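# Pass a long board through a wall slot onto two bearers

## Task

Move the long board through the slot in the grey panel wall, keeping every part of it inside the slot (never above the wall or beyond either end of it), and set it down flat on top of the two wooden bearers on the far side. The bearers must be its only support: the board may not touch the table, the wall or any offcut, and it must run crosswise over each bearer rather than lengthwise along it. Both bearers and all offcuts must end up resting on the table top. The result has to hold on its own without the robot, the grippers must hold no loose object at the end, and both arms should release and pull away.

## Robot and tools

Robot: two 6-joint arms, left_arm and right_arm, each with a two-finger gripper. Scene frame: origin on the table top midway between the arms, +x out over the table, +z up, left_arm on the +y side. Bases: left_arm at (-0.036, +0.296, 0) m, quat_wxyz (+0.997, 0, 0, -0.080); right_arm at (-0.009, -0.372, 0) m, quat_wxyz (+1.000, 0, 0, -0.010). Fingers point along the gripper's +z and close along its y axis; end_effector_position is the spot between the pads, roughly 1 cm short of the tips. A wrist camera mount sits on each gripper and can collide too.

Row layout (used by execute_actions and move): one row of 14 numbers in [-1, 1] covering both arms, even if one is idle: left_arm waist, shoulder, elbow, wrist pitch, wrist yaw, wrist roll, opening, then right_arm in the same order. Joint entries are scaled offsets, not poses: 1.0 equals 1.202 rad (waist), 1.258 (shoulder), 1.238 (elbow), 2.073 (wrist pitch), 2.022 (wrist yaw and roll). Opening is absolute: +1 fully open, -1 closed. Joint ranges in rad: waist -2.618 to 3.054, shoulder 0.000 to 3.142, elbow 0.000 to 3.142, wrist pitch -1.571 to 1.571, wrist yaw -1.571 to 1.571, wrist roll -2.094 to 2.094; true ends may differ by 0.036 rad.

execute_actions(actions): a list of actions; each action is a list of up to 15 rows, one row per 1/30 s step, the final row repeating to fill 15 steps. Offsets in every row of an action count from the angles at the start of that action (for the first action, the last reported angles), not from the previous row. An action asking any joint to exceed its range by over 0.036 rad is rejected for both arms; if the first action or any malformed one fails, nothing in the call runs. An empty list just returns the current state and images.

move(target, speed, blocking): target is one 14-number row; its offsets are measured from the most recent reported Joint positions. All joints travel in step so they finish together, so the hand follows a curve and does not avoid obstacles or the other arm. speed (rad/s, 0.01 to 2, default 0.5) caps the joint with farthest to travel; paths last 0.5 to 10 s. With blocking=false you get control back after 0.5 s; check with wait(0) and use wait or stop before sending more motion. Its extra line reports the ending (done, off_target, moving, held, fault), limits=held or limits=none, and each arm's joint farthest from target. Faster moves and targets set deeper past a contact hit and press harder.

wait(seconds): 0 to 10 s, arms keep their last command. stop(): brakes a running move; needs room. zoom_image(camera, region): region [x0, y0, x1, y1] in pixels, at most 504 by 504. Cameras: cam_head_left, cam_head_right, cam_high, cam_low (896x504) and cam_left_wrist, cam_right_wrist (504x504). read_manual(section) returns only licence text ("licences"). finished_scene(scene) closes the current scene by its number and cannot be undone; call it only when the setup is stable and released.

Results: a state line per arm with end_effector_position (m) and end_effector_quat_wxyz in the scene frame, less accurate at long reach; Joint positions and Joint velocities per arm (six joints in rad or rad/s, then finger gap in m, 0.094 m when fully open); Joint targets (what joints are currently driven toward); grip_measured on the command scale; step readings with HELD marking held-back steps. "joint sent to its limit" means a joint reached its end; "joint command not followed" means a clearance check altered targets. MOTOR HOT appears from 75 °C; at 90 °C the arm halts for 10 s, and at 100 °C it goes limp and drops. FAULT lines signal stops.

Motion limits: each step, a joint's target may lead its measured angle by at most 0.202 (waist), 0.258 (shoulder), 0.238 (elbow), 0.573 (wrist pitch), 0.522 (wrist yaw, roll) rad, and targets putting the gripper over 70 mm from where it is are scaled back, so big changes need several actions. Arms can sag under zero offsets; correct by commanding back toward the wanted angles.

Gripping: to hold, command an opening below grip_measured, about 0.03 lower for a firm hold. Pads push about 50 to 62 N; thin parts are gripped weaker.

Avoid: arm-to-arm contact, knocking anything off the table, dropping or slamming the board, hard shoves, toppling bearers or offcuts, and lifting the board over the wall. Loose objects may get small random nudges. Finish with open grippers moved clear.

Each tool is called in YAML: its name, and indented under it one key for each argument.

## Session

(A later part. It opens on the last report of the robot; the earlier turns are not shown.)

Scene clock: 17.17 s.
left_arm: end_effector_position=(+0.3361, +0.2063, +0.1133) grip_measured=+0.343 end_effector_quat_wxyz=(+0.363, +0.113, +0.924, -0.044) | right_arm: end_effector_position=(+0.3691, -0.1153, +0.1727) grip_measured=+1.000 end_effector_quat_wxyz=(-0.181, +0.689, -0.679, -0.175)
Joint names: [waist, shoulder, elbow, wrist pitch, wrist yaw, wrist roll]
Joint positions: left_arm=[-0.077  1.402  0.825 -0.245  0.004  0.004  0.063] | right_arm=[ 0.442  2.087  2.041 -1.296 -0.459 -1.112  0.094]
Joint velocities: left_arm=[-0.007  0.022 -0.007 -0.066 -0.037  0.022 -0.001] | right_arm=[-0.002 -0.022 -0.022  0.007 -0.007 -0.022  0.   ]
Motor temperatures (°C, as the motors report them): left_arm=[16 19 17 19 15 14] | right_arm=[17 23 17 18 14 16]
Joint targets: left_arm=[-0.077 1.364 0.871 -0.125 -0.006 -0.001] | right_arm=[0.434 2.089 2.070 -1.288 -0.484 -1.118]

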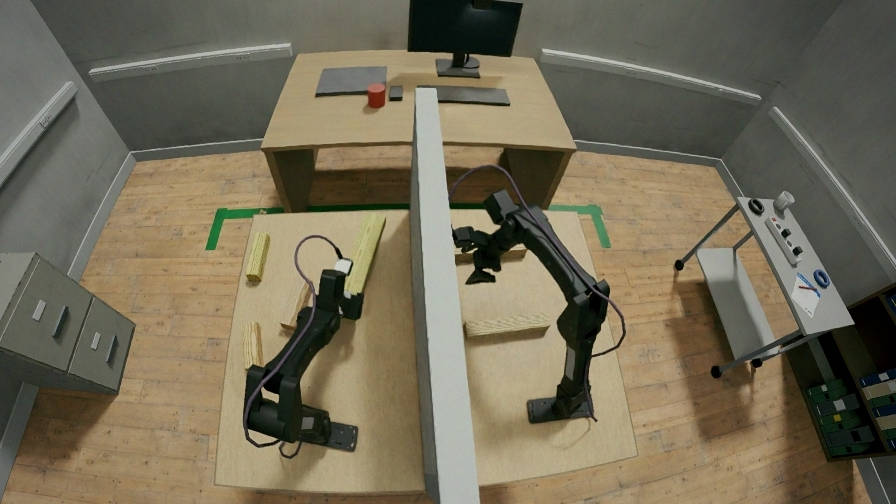

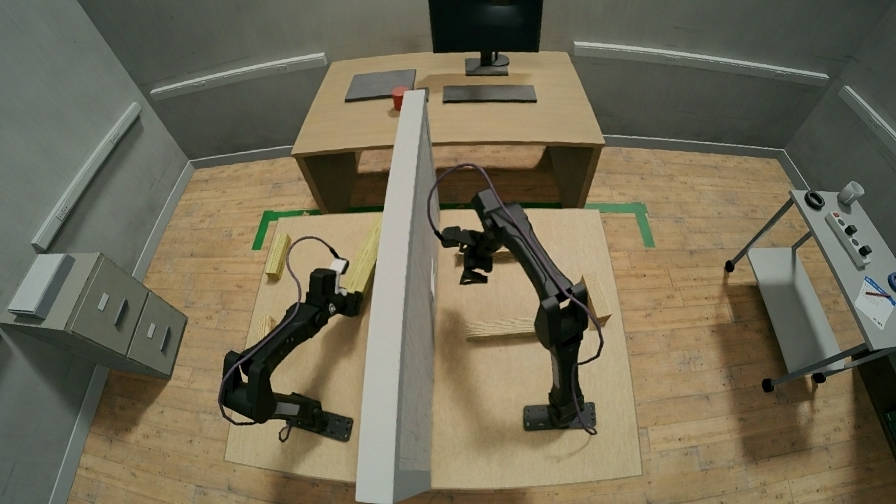

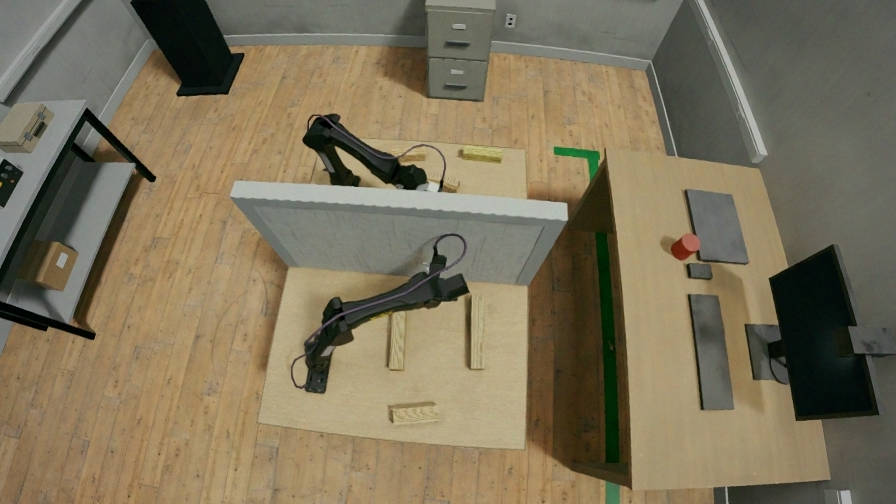

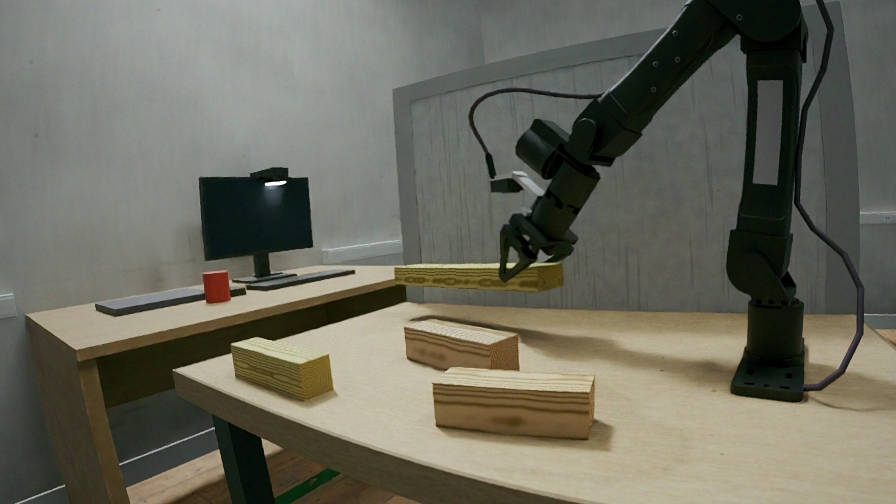

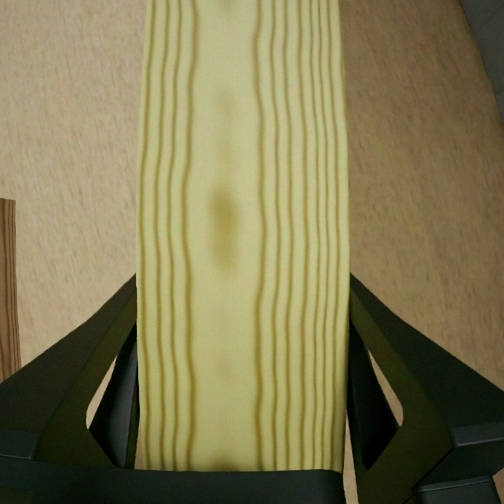

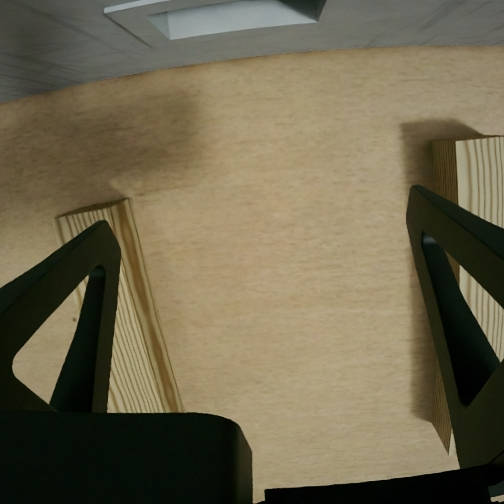

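execute_actions:
  actions:
    - [[0.0040,-0.0297,0.0374,0.0569,-0.0009,0.0018,0.12,-0.0067,0.0016,0.0234,0.0039,-0.0124,-0.0030,1.0],[0.0153,-0.0283,0.0381,0.0541,0.0102,0.0137,0.12,-0.0067,0.0016,0.0234,0.0039,-0.0124,-0.0030,1.0],[0.0326,-0.0262,0.0392,0.0499,0.0272,0.0320,0.12,-0.0067,0.0016,0.0234,0.0039,-0.0124,-0.0030,1.0],[0.0544,-0.0236,0.0405,0.0445,0.0487,0.0551,0.12,-0.0067,0.0016,0.0234,0.0039,-0.0124,-0.0030,1.0],[0.0795,-0.0205,0.0420,0.0383,0.0734,0.0817,0.12,-0.0067,0.0016,0.0234,0.0039,-0.0124,-0.0030,1.0],[0.1066,-0.0172,0.0436,0.0317,0.1001,0.1104,0.12,-0.0067,0.0016,0.0234,0.0039,-0.0124,-0.0030,1.0],[0.1343,-0.0138,0.0453,0.0248,0.1274,0.1397,0.12,-0.0067,0.0016,0.0234,0.0039,-0.0124,-0.0030,1.0],[0.1614,-0.0105,0.0469,0.0182,0.1541,0.1684,0.12,-0.0067,0.0016,0.0234,0.0039,-0.0124,-0.0030,1.0],[0.1865,-0.0074,0.0484,0.0120,0.1788,0.1950,0.12,-0.0067,0.0016,0.0234,0.0039,-0.0124,-0.0030,1.0],[0.2083,-0.0048,0.0497,0.0066,0.2003,0.2181,0.12,-0.0067,0.0016,0.0234,0.0039,-0.0124,-0.0030,1.0],[0.2256,-0.0027,0.0508,0.0024,0.2173,0.2364,0.12,-0.0067,0.0016,0.0234,0.0039,-0.0124,-0.0030,1.0],[0.2369,-0.0013,0.0515,-0.0004,0.2284,0.2483,0.12,-0.0067,0.0016,0.0234,0.0039,-0.0124,-0.0030,1.0],[0.2409,-0.0008,0.0517,-0.0014,0.2324,0.2526,0.12,-0.0067,0.0016,0.0234,0.0039,-0.0124,-0.0030,1.0]]

wait:
  seconds: 0.3

Scene clock: 19.73 s.
left_arm: end_effector_position=(+0.3293, +0.2582, +0.1092) grip_measured=+0.343 end_effector_quat_wxyz=(+0.355, +0.223, +0.905, -0.077) | right_arm: end_effector_position=(+0.3691, -0.1153, +0.1727) grip_measured=+1.000 end_effector_quat_wxyz=(-0.181, +0.689, -0.679, -0.175)
Joint names: [waist, shoulder, elbow, wrist pitch, wrist yaw, wrist roll]
Joint positions: left_arm=[ 0.216  1.402  0.825 -0.318  0.337  0.419  0.063] | right_arm=[ 0.442  2.087  2.041 -1.296 -0.459 -1.112  0.094]
Joint velocities: left_arm=[ 0.076  0.007 -0.002 -0.095  0.344  0.564 -0.001] | right_arm=[-0.002 -0.022 -0.007  0.022 -0.007  0.022  0.   ]
Motor temperatures (°C, as the motors report them): left_arm=[16 19 18 20 15 14] | right_arm=[17 23 17 18 14 16]
Joint targets: left_arm=[0.213 1.401 0.889 -0.248 0.473 0.515] | right_arm=[0.434 2.089 2.070 -1.288 -0.484 -1.118]
Step readings (joint positions):
0: left_arm=[-0.077 1.402 0.825 -0.245 0.004 0.004] | right_arm=[0.442 2.087 2.041 -1.296 -0.459 -1.112]
1: left_arm=[-0.077 1.402 0.825 -0.245 0.004 0.004] | right_arm=[0.442 2.087 2.041 -1.296 -0.459 -1.112]
2: left_arm=[-0.075 1.402 0.825 -0.245 0.005 0.008] | right_arm=[0.442 2.087 2.041 -1.296 -0.459 -1.112]
4: left_arm=[-0.058 1.402 0.825 -0.245 0.030 0.035] | right_arm=[0.442 2.087 2.041 -1.296 -0.459 -1.112]
8: left_arm=[0.049 1.402 0.825 -0.262 0.152 0.170] | right_arm=[0.442 2.087 2.041 -1.296 -0.459 -1.112]
15: Joint positions above

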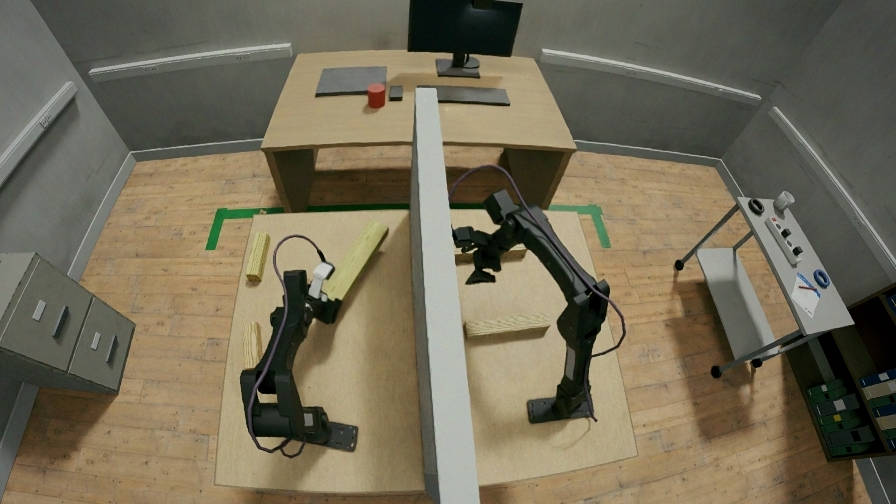

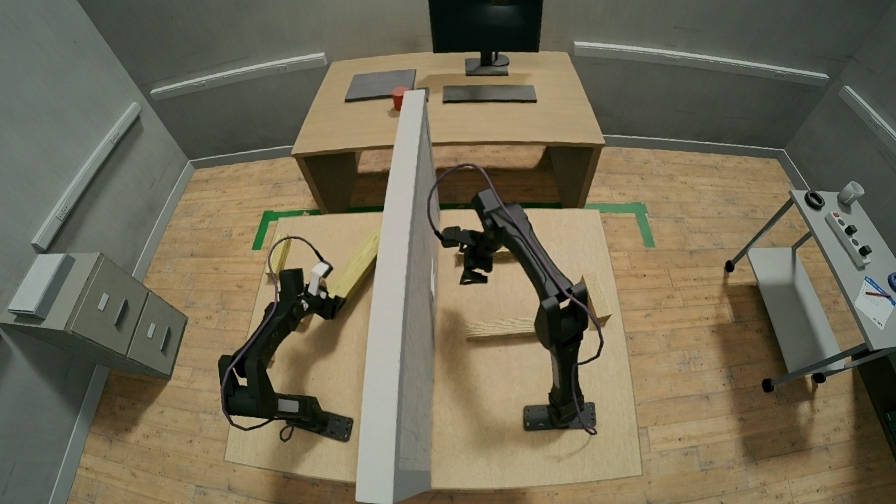

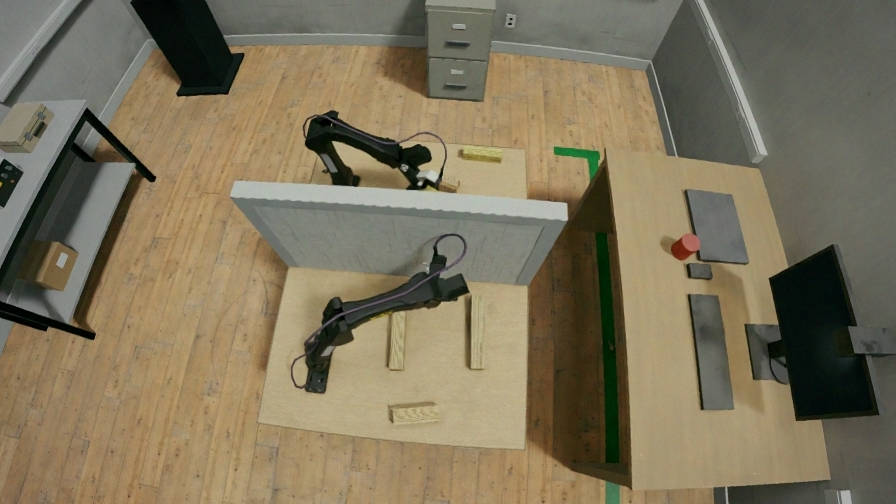

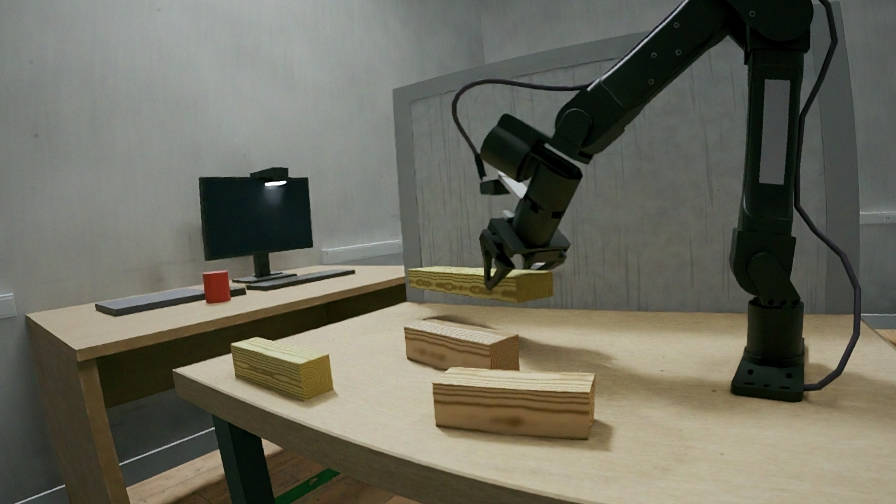

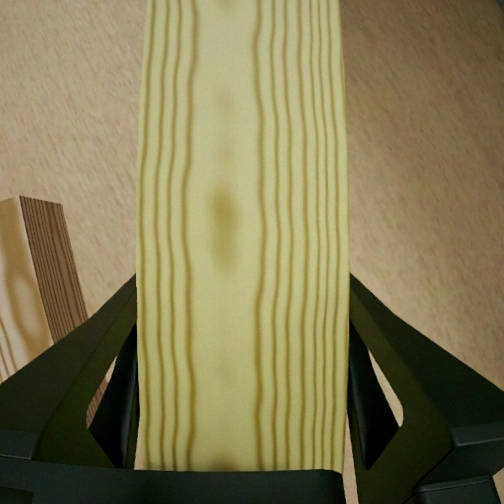

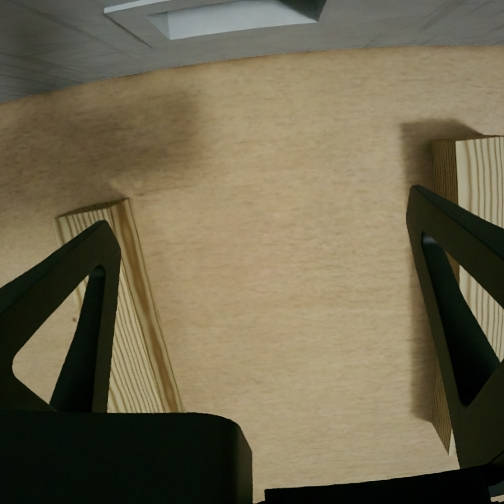

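Scene clock: 20.03 s.
left_arm: end_effector_position=(+0.3252, +0.2464, +0.1113) grip_measured=+0.343 end_effector_quat_wxyz=(+0.360, +0.268, +0.888, -0.097) | right_arm: end_effector_position=(+0.3691, -0.1153, +0.1727) grip_measured=+1.000 end_effector_quat_wxyz=(-0.181, +0.689, -0.679, -0.175)
Joint names: [waist, shoulder, elbow, wrist pitch, wrist yaw, wrist roll]
Joint positions: left_arm=[ 0.217  1.402  0.825 -0.328  0.408  0.5    0.063] | right_arm=[ 0.442  2.087  2.041 -1.296 -0.459 -1.112  0.094]
Joint velocities: left_arm=[ 0.002  0.002  0.017 -0.037  0.051  0.007 -0.001] | right_arm=[-0.002 -0.022 -0.027  0.066  0.037 -0.007  0.   ]
Motor temperatures (°C, as the motors report them): left_arm=[16 19 18 20 15 14] | right_arm=[17 23 17 18 14 16]
Joint targets: left_arm=[0.213 1.401 0.889 -0.247 0.473 0.515] | right_arm=[0.434 2.089 2.070 -1.288 -0.484 -1.118]
wait: 0.30 s; no rest

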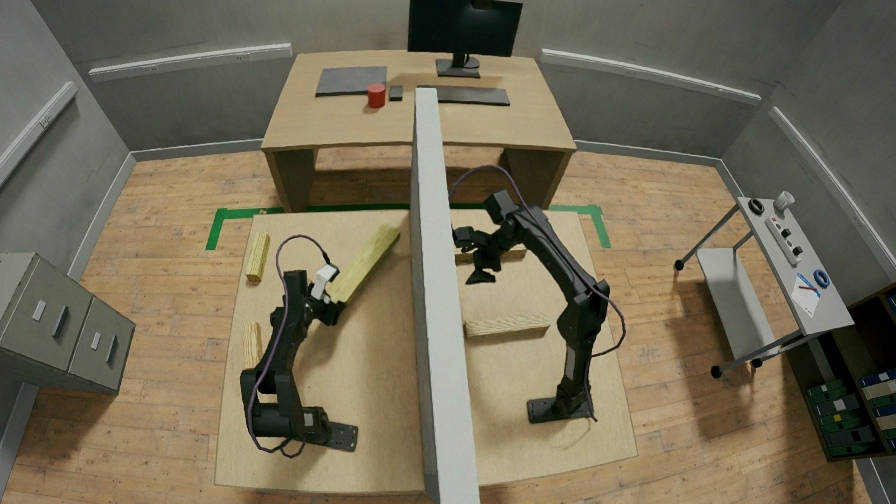

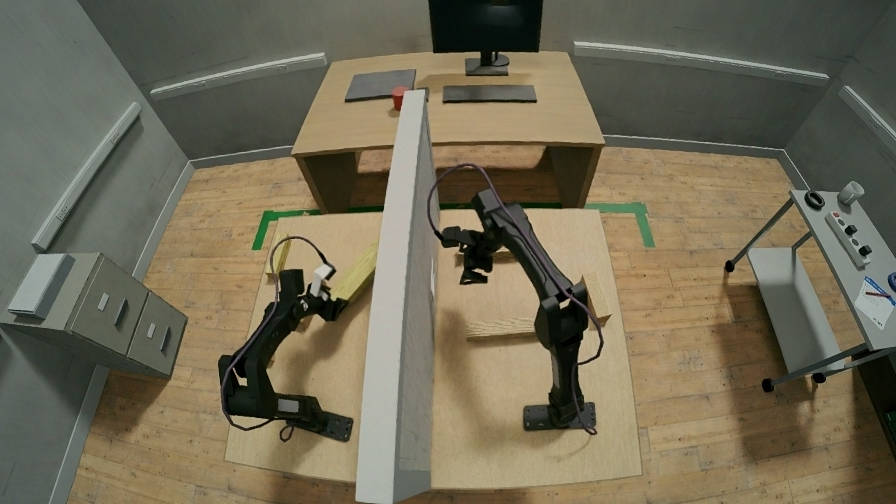

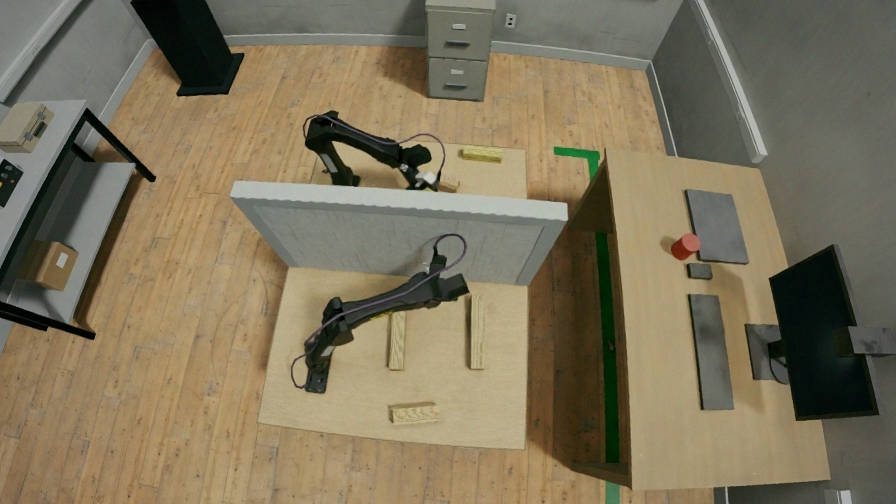

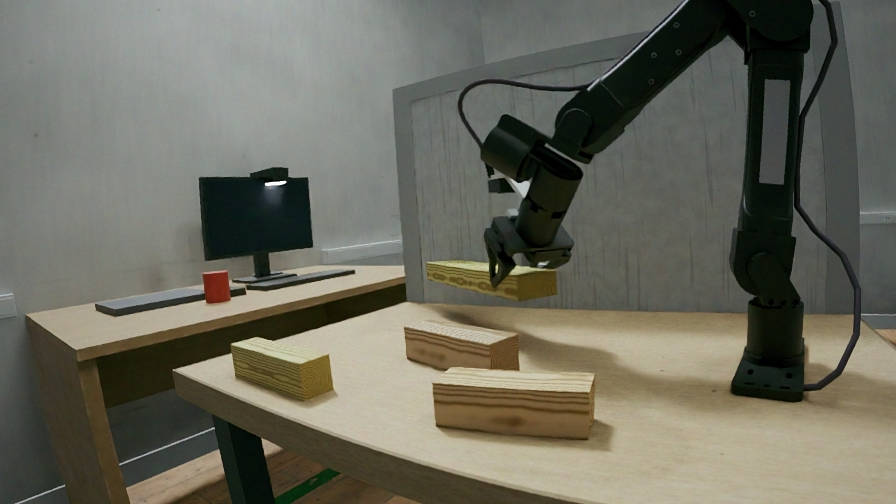

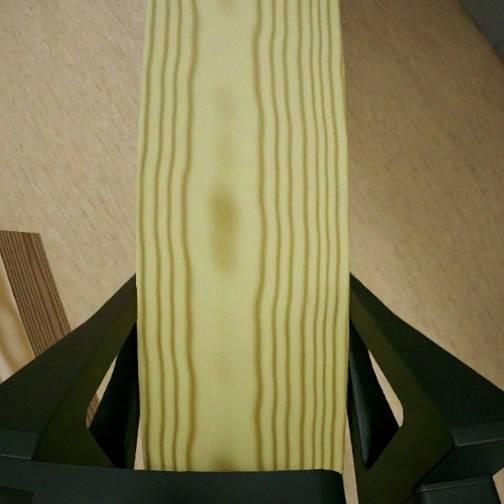

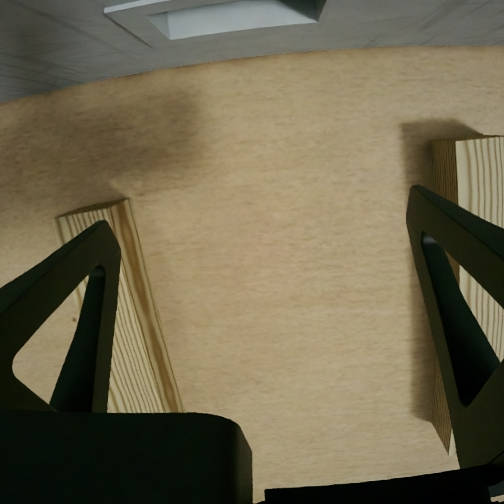

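execute_actions:
  actions:
    - [[-0.0006,0.0014,0.0544,0.0340,0.0358,0.0149,0.12,-0.0067,0.0016,0.0234,0.0039,-0.0124,-0.0030,1.0],[0.0070,0.0075,0.0621,0.0199,0.0460,0.0353,0.12,-0.0067,0.0016,0.0234,0.0039,-0.0124,-0.0030,1.0],[0.0187,0.0169,0.0739,-0.0011,0.0613,0.0659,0.12,-0.0067,0.0016,0.0234,0.0039,-0.0124,-0.0030,1.0],[0.0338,0.0290,0.0892,-0.0271,0.0801,0.1037,0.12,-0.0067,0.0016,0.0234,0.0039,-0.0124,-0.0030,1.0],[0.0516,0.0433,0.1071,-0.0560,0.1011,0.1459,0.12,-0.0067,0.0016,0.0234,0.0039,-0.0124,-0.0030,1.0],[0.0712,0.0591,0.1269,-0.0860,0.1228,0.1894,0.12,-0.0067,0.0016,0.0234,0.0039,-0.0124,-0.0030,1.0],[0.0920,0.0758,0.1478,-0.1149,0.1438,0.2316,0.12,-0.0067,0.0016,0.0234,0.0039,-0.0124,-0.0030,1.0],[0.1131,0.0927,0.1692,-0.1409,0.1626,0.2694,0.12,-0.0067,0.0016,0.0234,0.0039,-0.0124,-0.0030,1.0],[0.1339,0.1094,0.1901,-0.1619,0.1779,0.3000,0.12,-0.0067,0.0016,0.0234,0.0039,-0.0124,-0.0030,1.0],[0.1535,0.1252,0.2099,-0.1760,0.1881,0.3204,0.12,-0.0067,0.0016,0.0234,0.0039,-0.0124,-0.0030,1.0],[0.1713,0.1395,0.2278,-0.1811,0.1918,0.3279,0.12,-0.0067,0.0016,0.0234,0.0039,-0.0124,-0.0030,1.0],[0.1864,0.1516,0.2431,-0.1811,0.1918,0.3279,0.12,-0.0067,0.0016,0.0234,0.0039,-0.0124,-0.0030,1.0],[0.1981,0.1610,0.2549,-0.1811,0.1918,0.3279,0.12,-0.0067,0.0016,0.0234,0.0039,-0.0124,-0.0030,1.0],[0.2057,0.1671,0.2626,-0.1811,0.1918,0.3279,0.12,-0.0067,0.0016,0.0234,0.0039,-0.0124,-0.0030,1.0],[0.2084,0.1693,0.2653,-0.1811,0.1918,0.3279,0.12,-0.0067,0.0016,0.0234,0.0039,-0.0124,-0.0030,1.0]]

wait:
  seconds: 0.3

Scene clock: 21.40 s.
left_arm: end_effector_position=(+0.3277, +0.2917, +0.1147) grip_measured=+0.343 end_effector_quat_wxyz=(+0.333, +0.409, +0.838, -0.141) | right_arm: end_effector_position=(+0.3691, -0.1153, +0.1727) grip_measured=+1.000 end_effector_quat_wxyz=(-0.181, +0.689, -0.679, -0.175)
Joint names: [waist, shoulder, elbow, wrist pitch, wrist yaw, wrist roll]
Joint positions: left_arm=[ 0.452  1.612  1.089 -0.688  0.662  1.075  0.063] | right_arm=[ 0.442  2.087  2.041 -1.296 -0.459 -1.112  0.094]
Joint velocities: left_arm=[ 0.364  0.237  0.295 -0.154  0.11   0.535  0.   ] | right_arm=[ 0.002  0.002 -0.002 -0.007  0.022 -0.051  0.   ]
Motor temperatures (°C, as the motors report them): left_arm=[16 19 18 20 15 14] | right_arm=[17 24 17 18 14 16]
Joint targets: left_arm=[0.468 1.615 1.153 -0.704 0.796 1.163] | right_arm=[0.434 2.089 2.070 -1.288 -0.484 -1.118]
Step readings (joint positions):
0: left_arm=[0.217 1.402 0.825 -0.328 0.412 0.510] | right_arm=[0.442 2.087 2.041 -1.296 -0.459 -1.112]
1: left_arm=[0.217 1.402 0.825 -0.329 0.412 0.512] | right_arm=[0.442 2.087 2.041 -1.296 -0.459 -1.112]
2: left_arm=[0.217 1.404 0.828 -0.335 0.415 0.521] | right_arm=[0.442 2.087 2.041 -1.296 -0.459 -1.112]
4: left_arm=[0.227 1.421 0.852 -0.369 0.438 0.569] | right_arm=[0.442 2.087 2.041 -1.296 -0.459 -1.112]
8: left_arm=[0.297 1.489 0.941 -0.508 0.544 0.782] | right_arm=[0.442 2.087 2.041 -1.296 -0.459 -1.112]
15: Joint positions above

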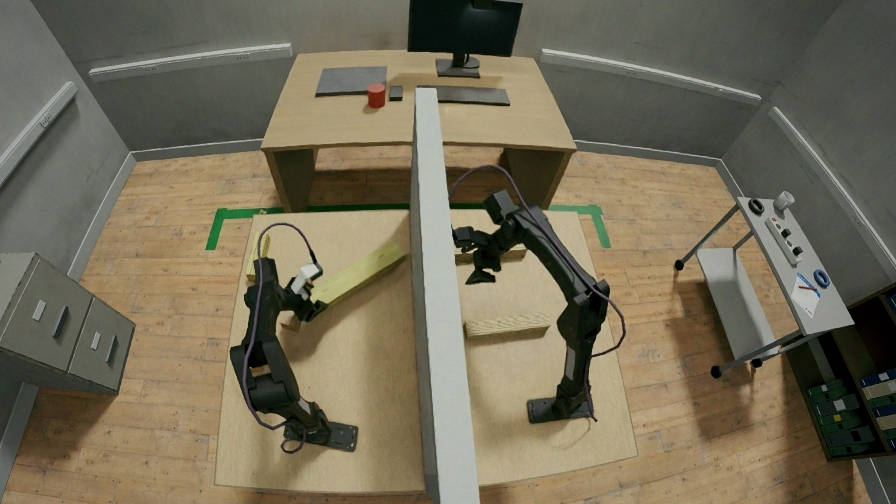

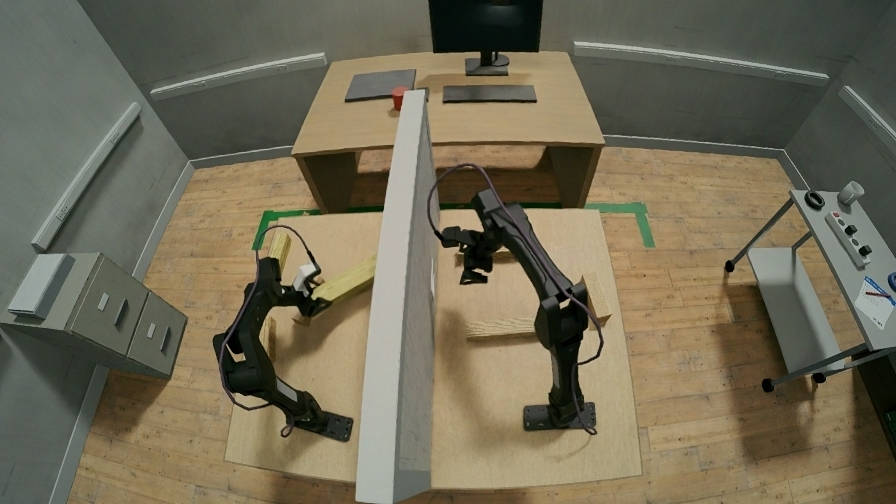

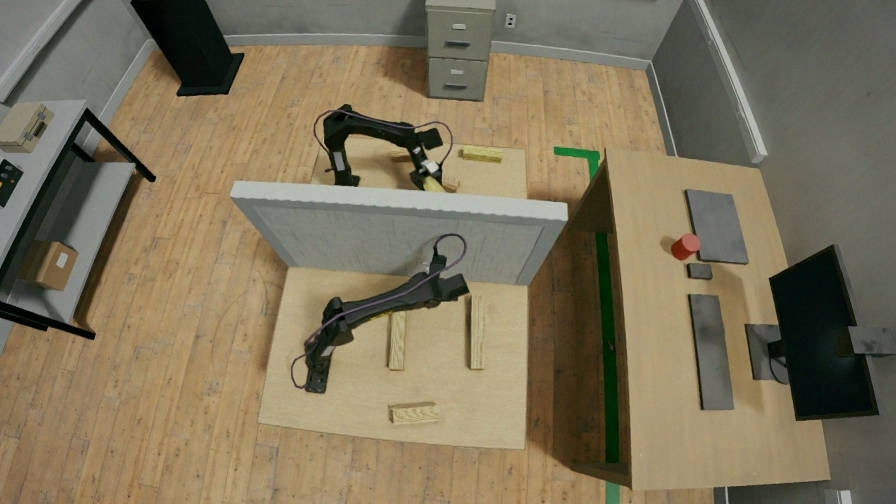

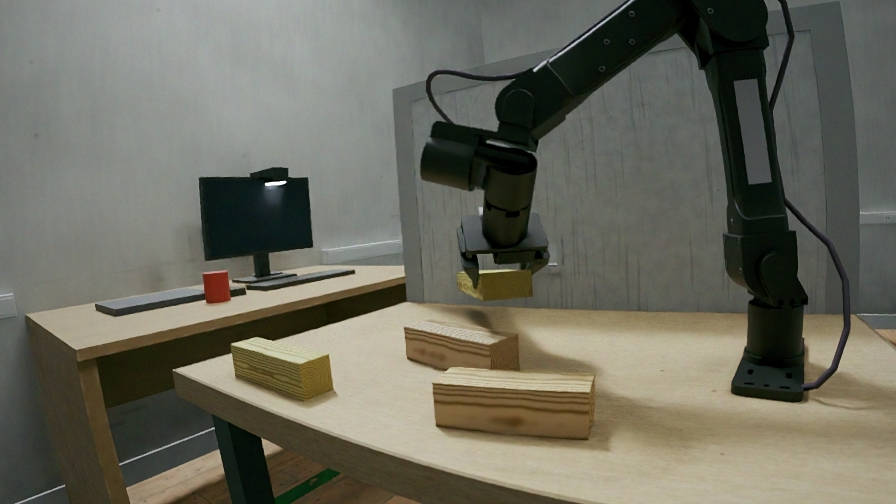

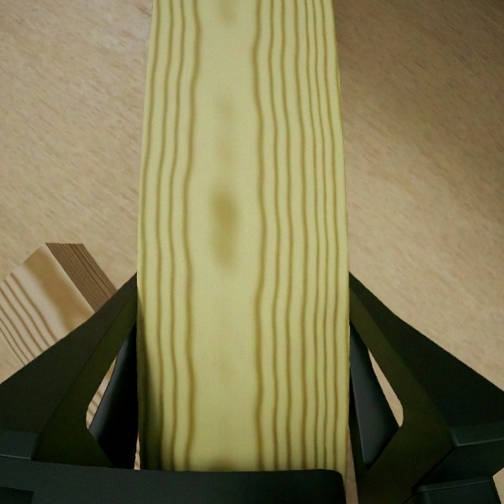

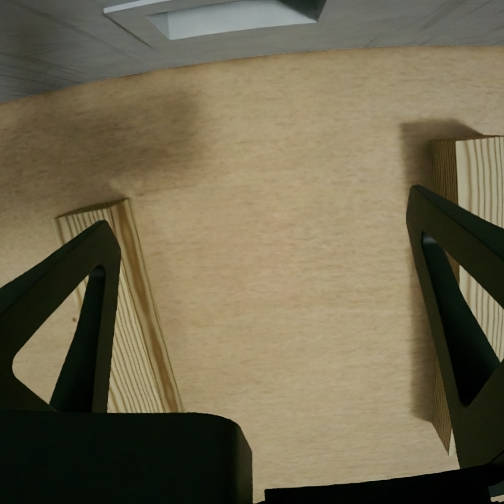

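Scene clock: 21.70 s.
left_arm: end_effector_position=(+0.3260, +0.2946, +0.1172) grip_measured=+0.343 end_effector_quat_wxyz=(+0.338, +0.429, +0.826, -0.142) | right_arm: end_effector_position=(+0.3691, -0.1153, +0.1727) grip_measured=+1.000 end_effector_quat_wxyz=(-0.181, +0.689, -0.679, -0.175)
Joint names: [waist, shoulder, elbow, wrist pitch, wrist yaw, wrist roll]
Joint positions: left_arm=[ 0.471  1.621  1.106 -0.721  0.685  1.147  0.063] | right_arm=[ 0.442  2.087  2.041 -1.296 -0.459 -1.112  0.094]
Joint velocities: left_arm=[-0.002  0.012 -0.012 -0.037  0.022  0.081 -0.   ] | right_arm=[ 0.002 -0.007 -0.002 -0.051 -0.022 -0.007  0.   ]
Motor temperatures (°C, as the motors report them): left_arm=[16 19 18 20 15 14] | right_arm=[17 24 17 18 14 16]
Joint targets: left_arm=[0.467 1.616 1.153 -0.704 0.796 1.163] | right_arm=[0.434 2.089 2.070 -1.288 -0.484 -1.118]
wait: 0.30 s; no rest

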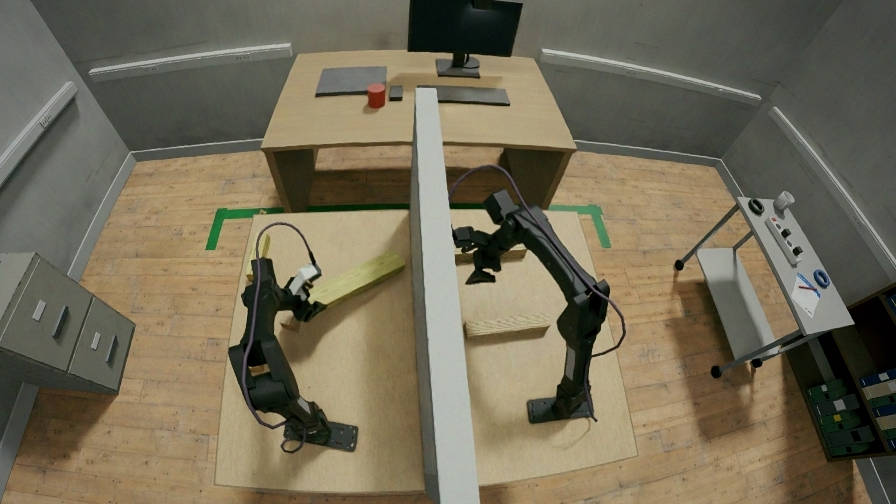

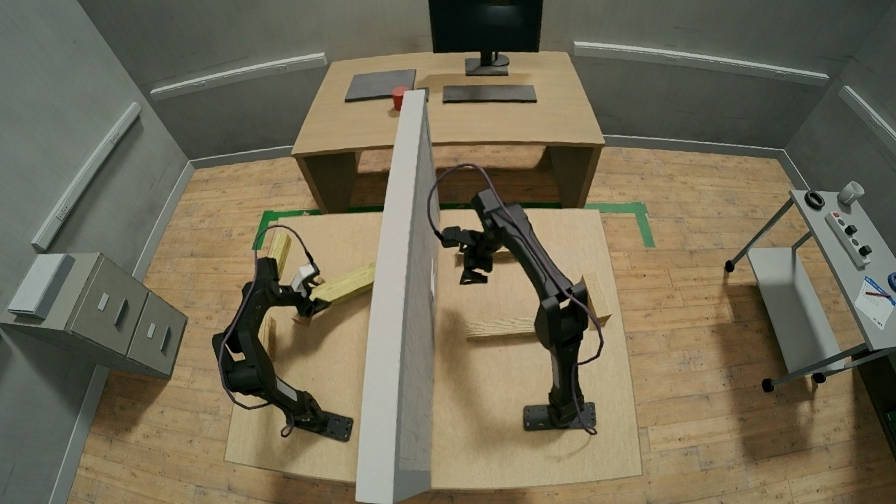

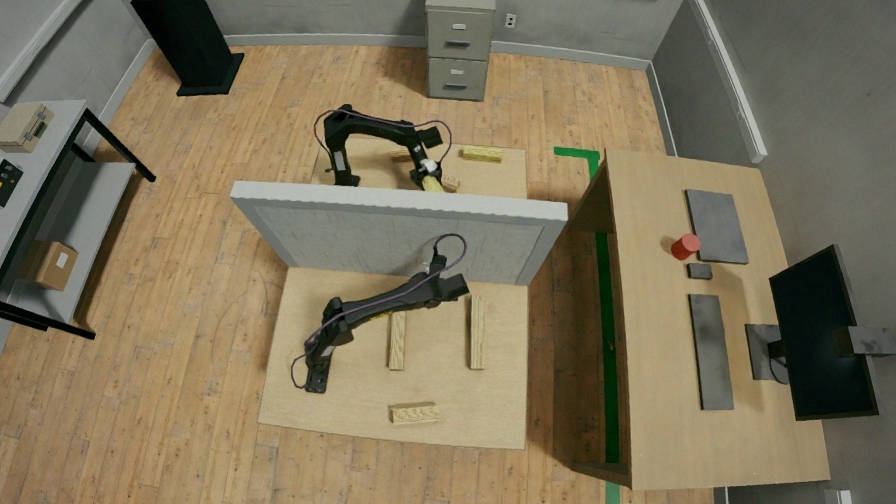

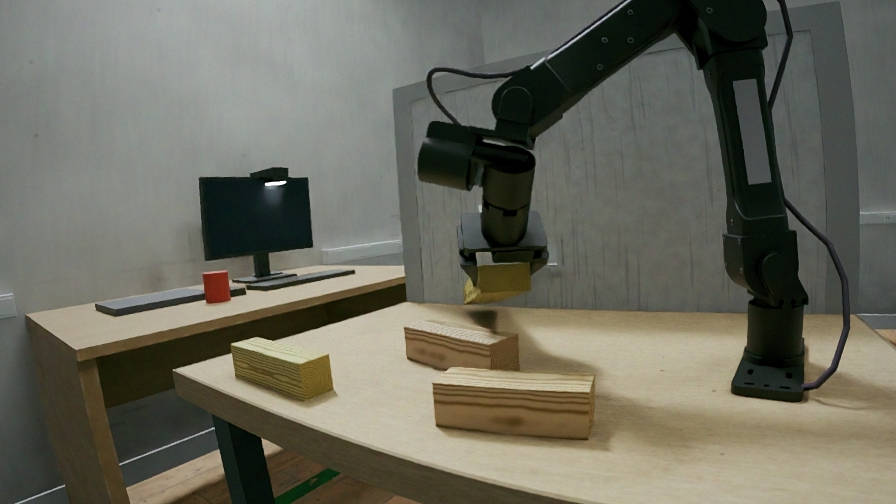

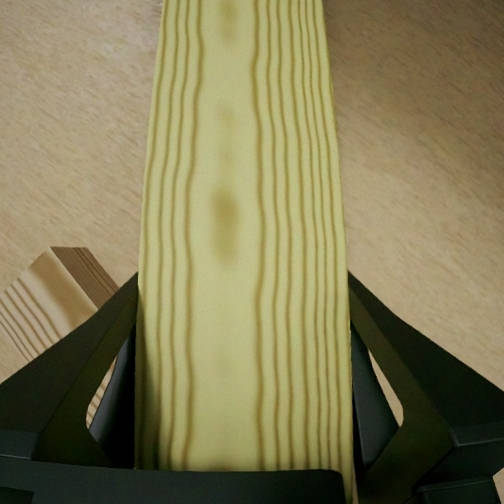

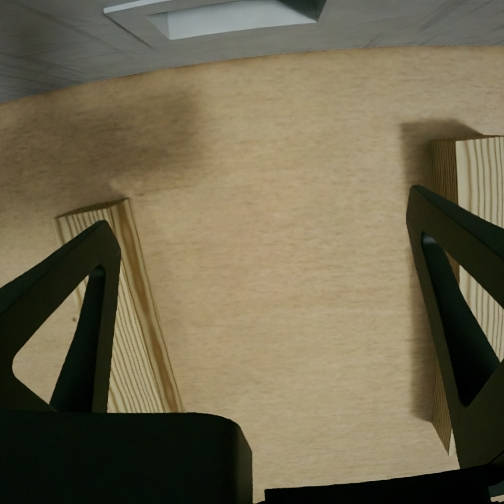

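wait:
  seconds: 0.2

zoom_image:
  camera: "cam_low"
  region: [380, 190, 640, 340]

Scene clock: 22.10 s.
left_arm: end_effector_position=(+0.3251, +0.2935, +0.1175) grip_measured=+0.343 end_effector_quat_wxyz=(+0.339, +0.433, +0.823, -0.144) | right_arm: end_effector_position=(+0.3691, -0.1153, +0.1727) grip_measured=+1.000 end_effector_quat_wxyz=(-0.181, +0.689, -0.679, -0.175)
Joint names: [waist, shoulder, elbow, wrist pitch, wrist yaw, wrist roll]
Joint positions: left_arm=[ 0.471  1.621  1.106 -0.726  0.691  1.158  0.063] | right_arm=[ 0.442  2.087  2.041 -1.296 -0.459 -1.112  0.094]
Joint velocities: left_arm=[ 0.002 -0.012 -0.002 -0.007  0.007 -0.11   0.   ] | right_arm=[ 0.002  0.002  0.012 -0.037 -0.037  0.022  0.   ]
Motor temperatures (°C, as the motors report them): left_arm=[16 19 18 20 15 14] | right_arm=[17 24 17 18 14 16]
Joint targets: left_arm=[0.467 1.616 1.153 -0.704 0.796 1.163] | right_arm=[0.434 2.089 2.070 -1.288 -0.484 -1.118]
wait: 0.20 s; no rest

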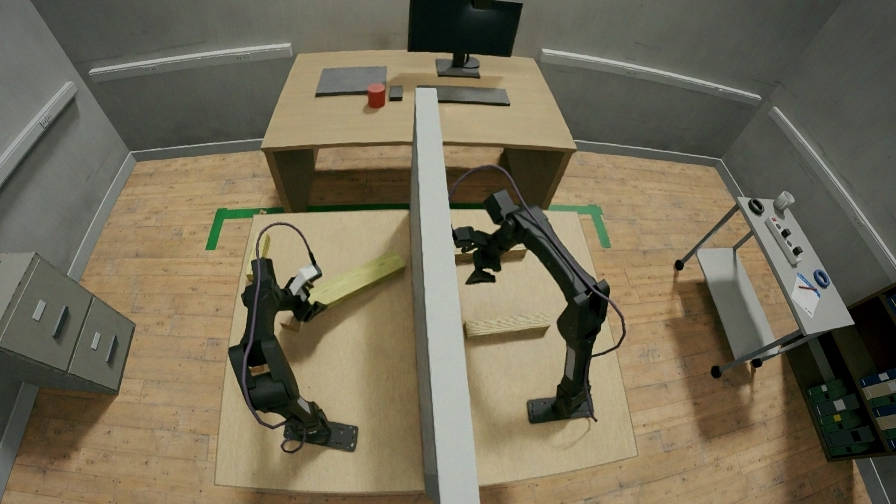

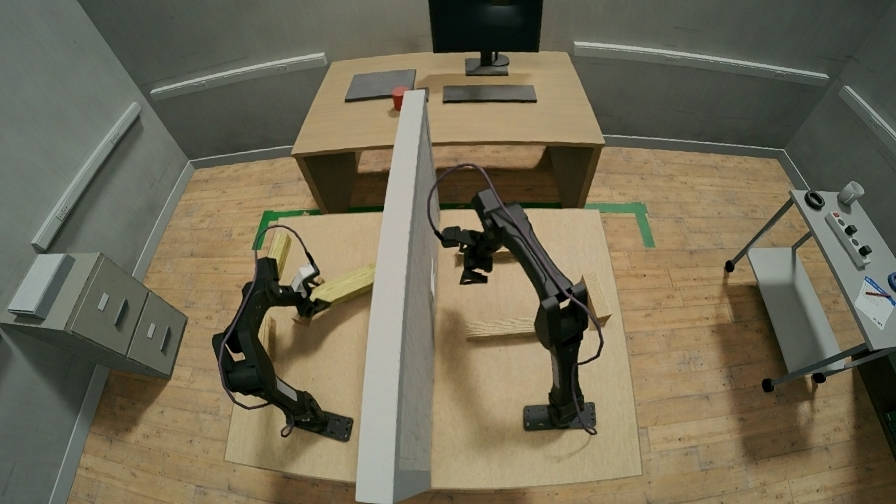

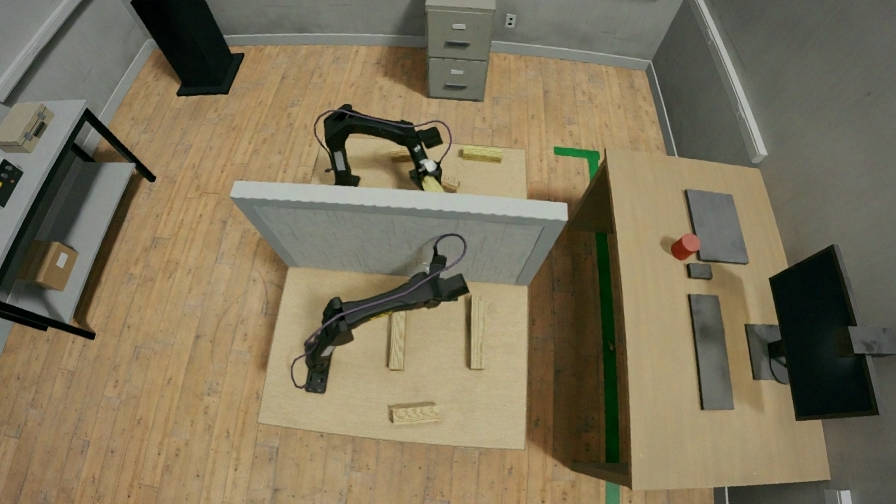

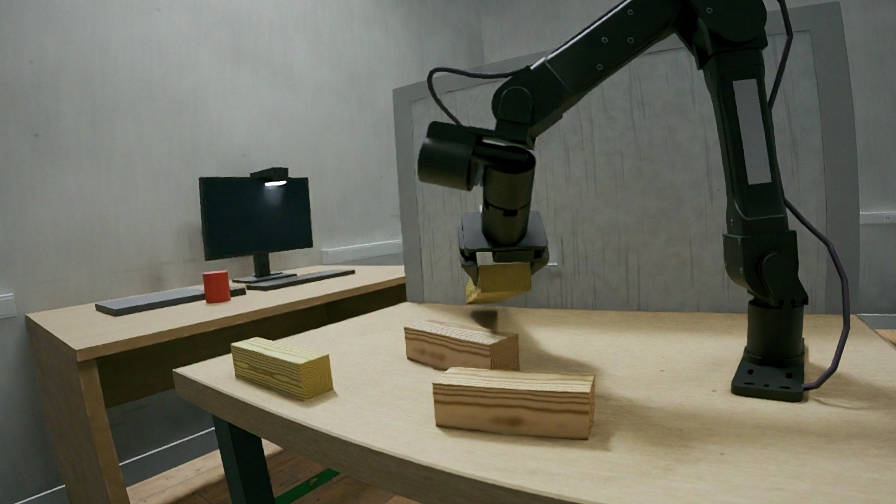

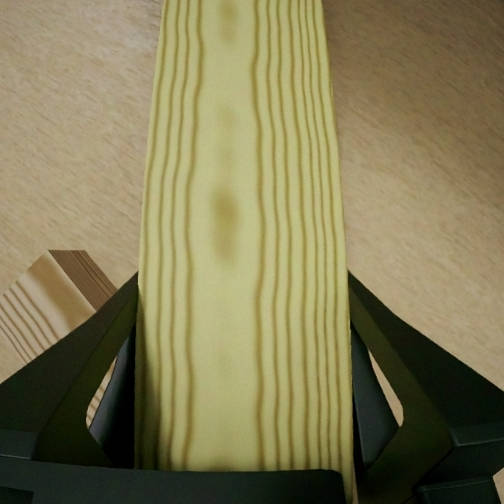

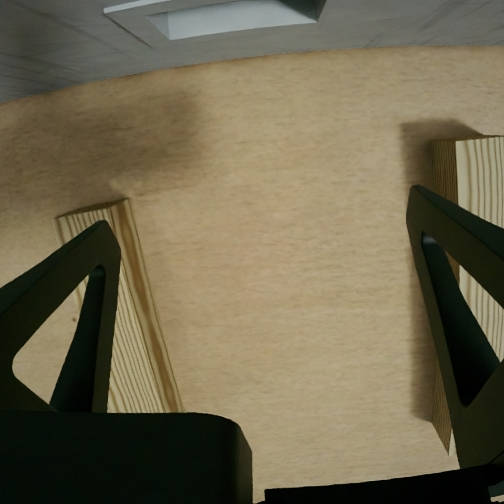

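Region (380, 190, 640, 340) of cam_low's 896x504 image, scaled by 1.938, with more detail than that image has; it fills the top 291 rows of this view, and the rest is white.

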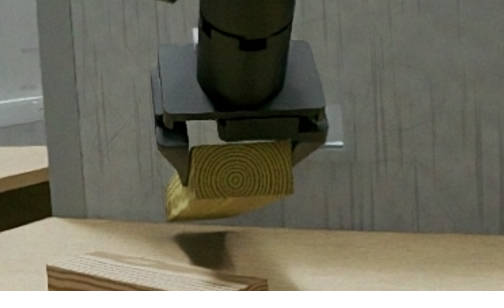

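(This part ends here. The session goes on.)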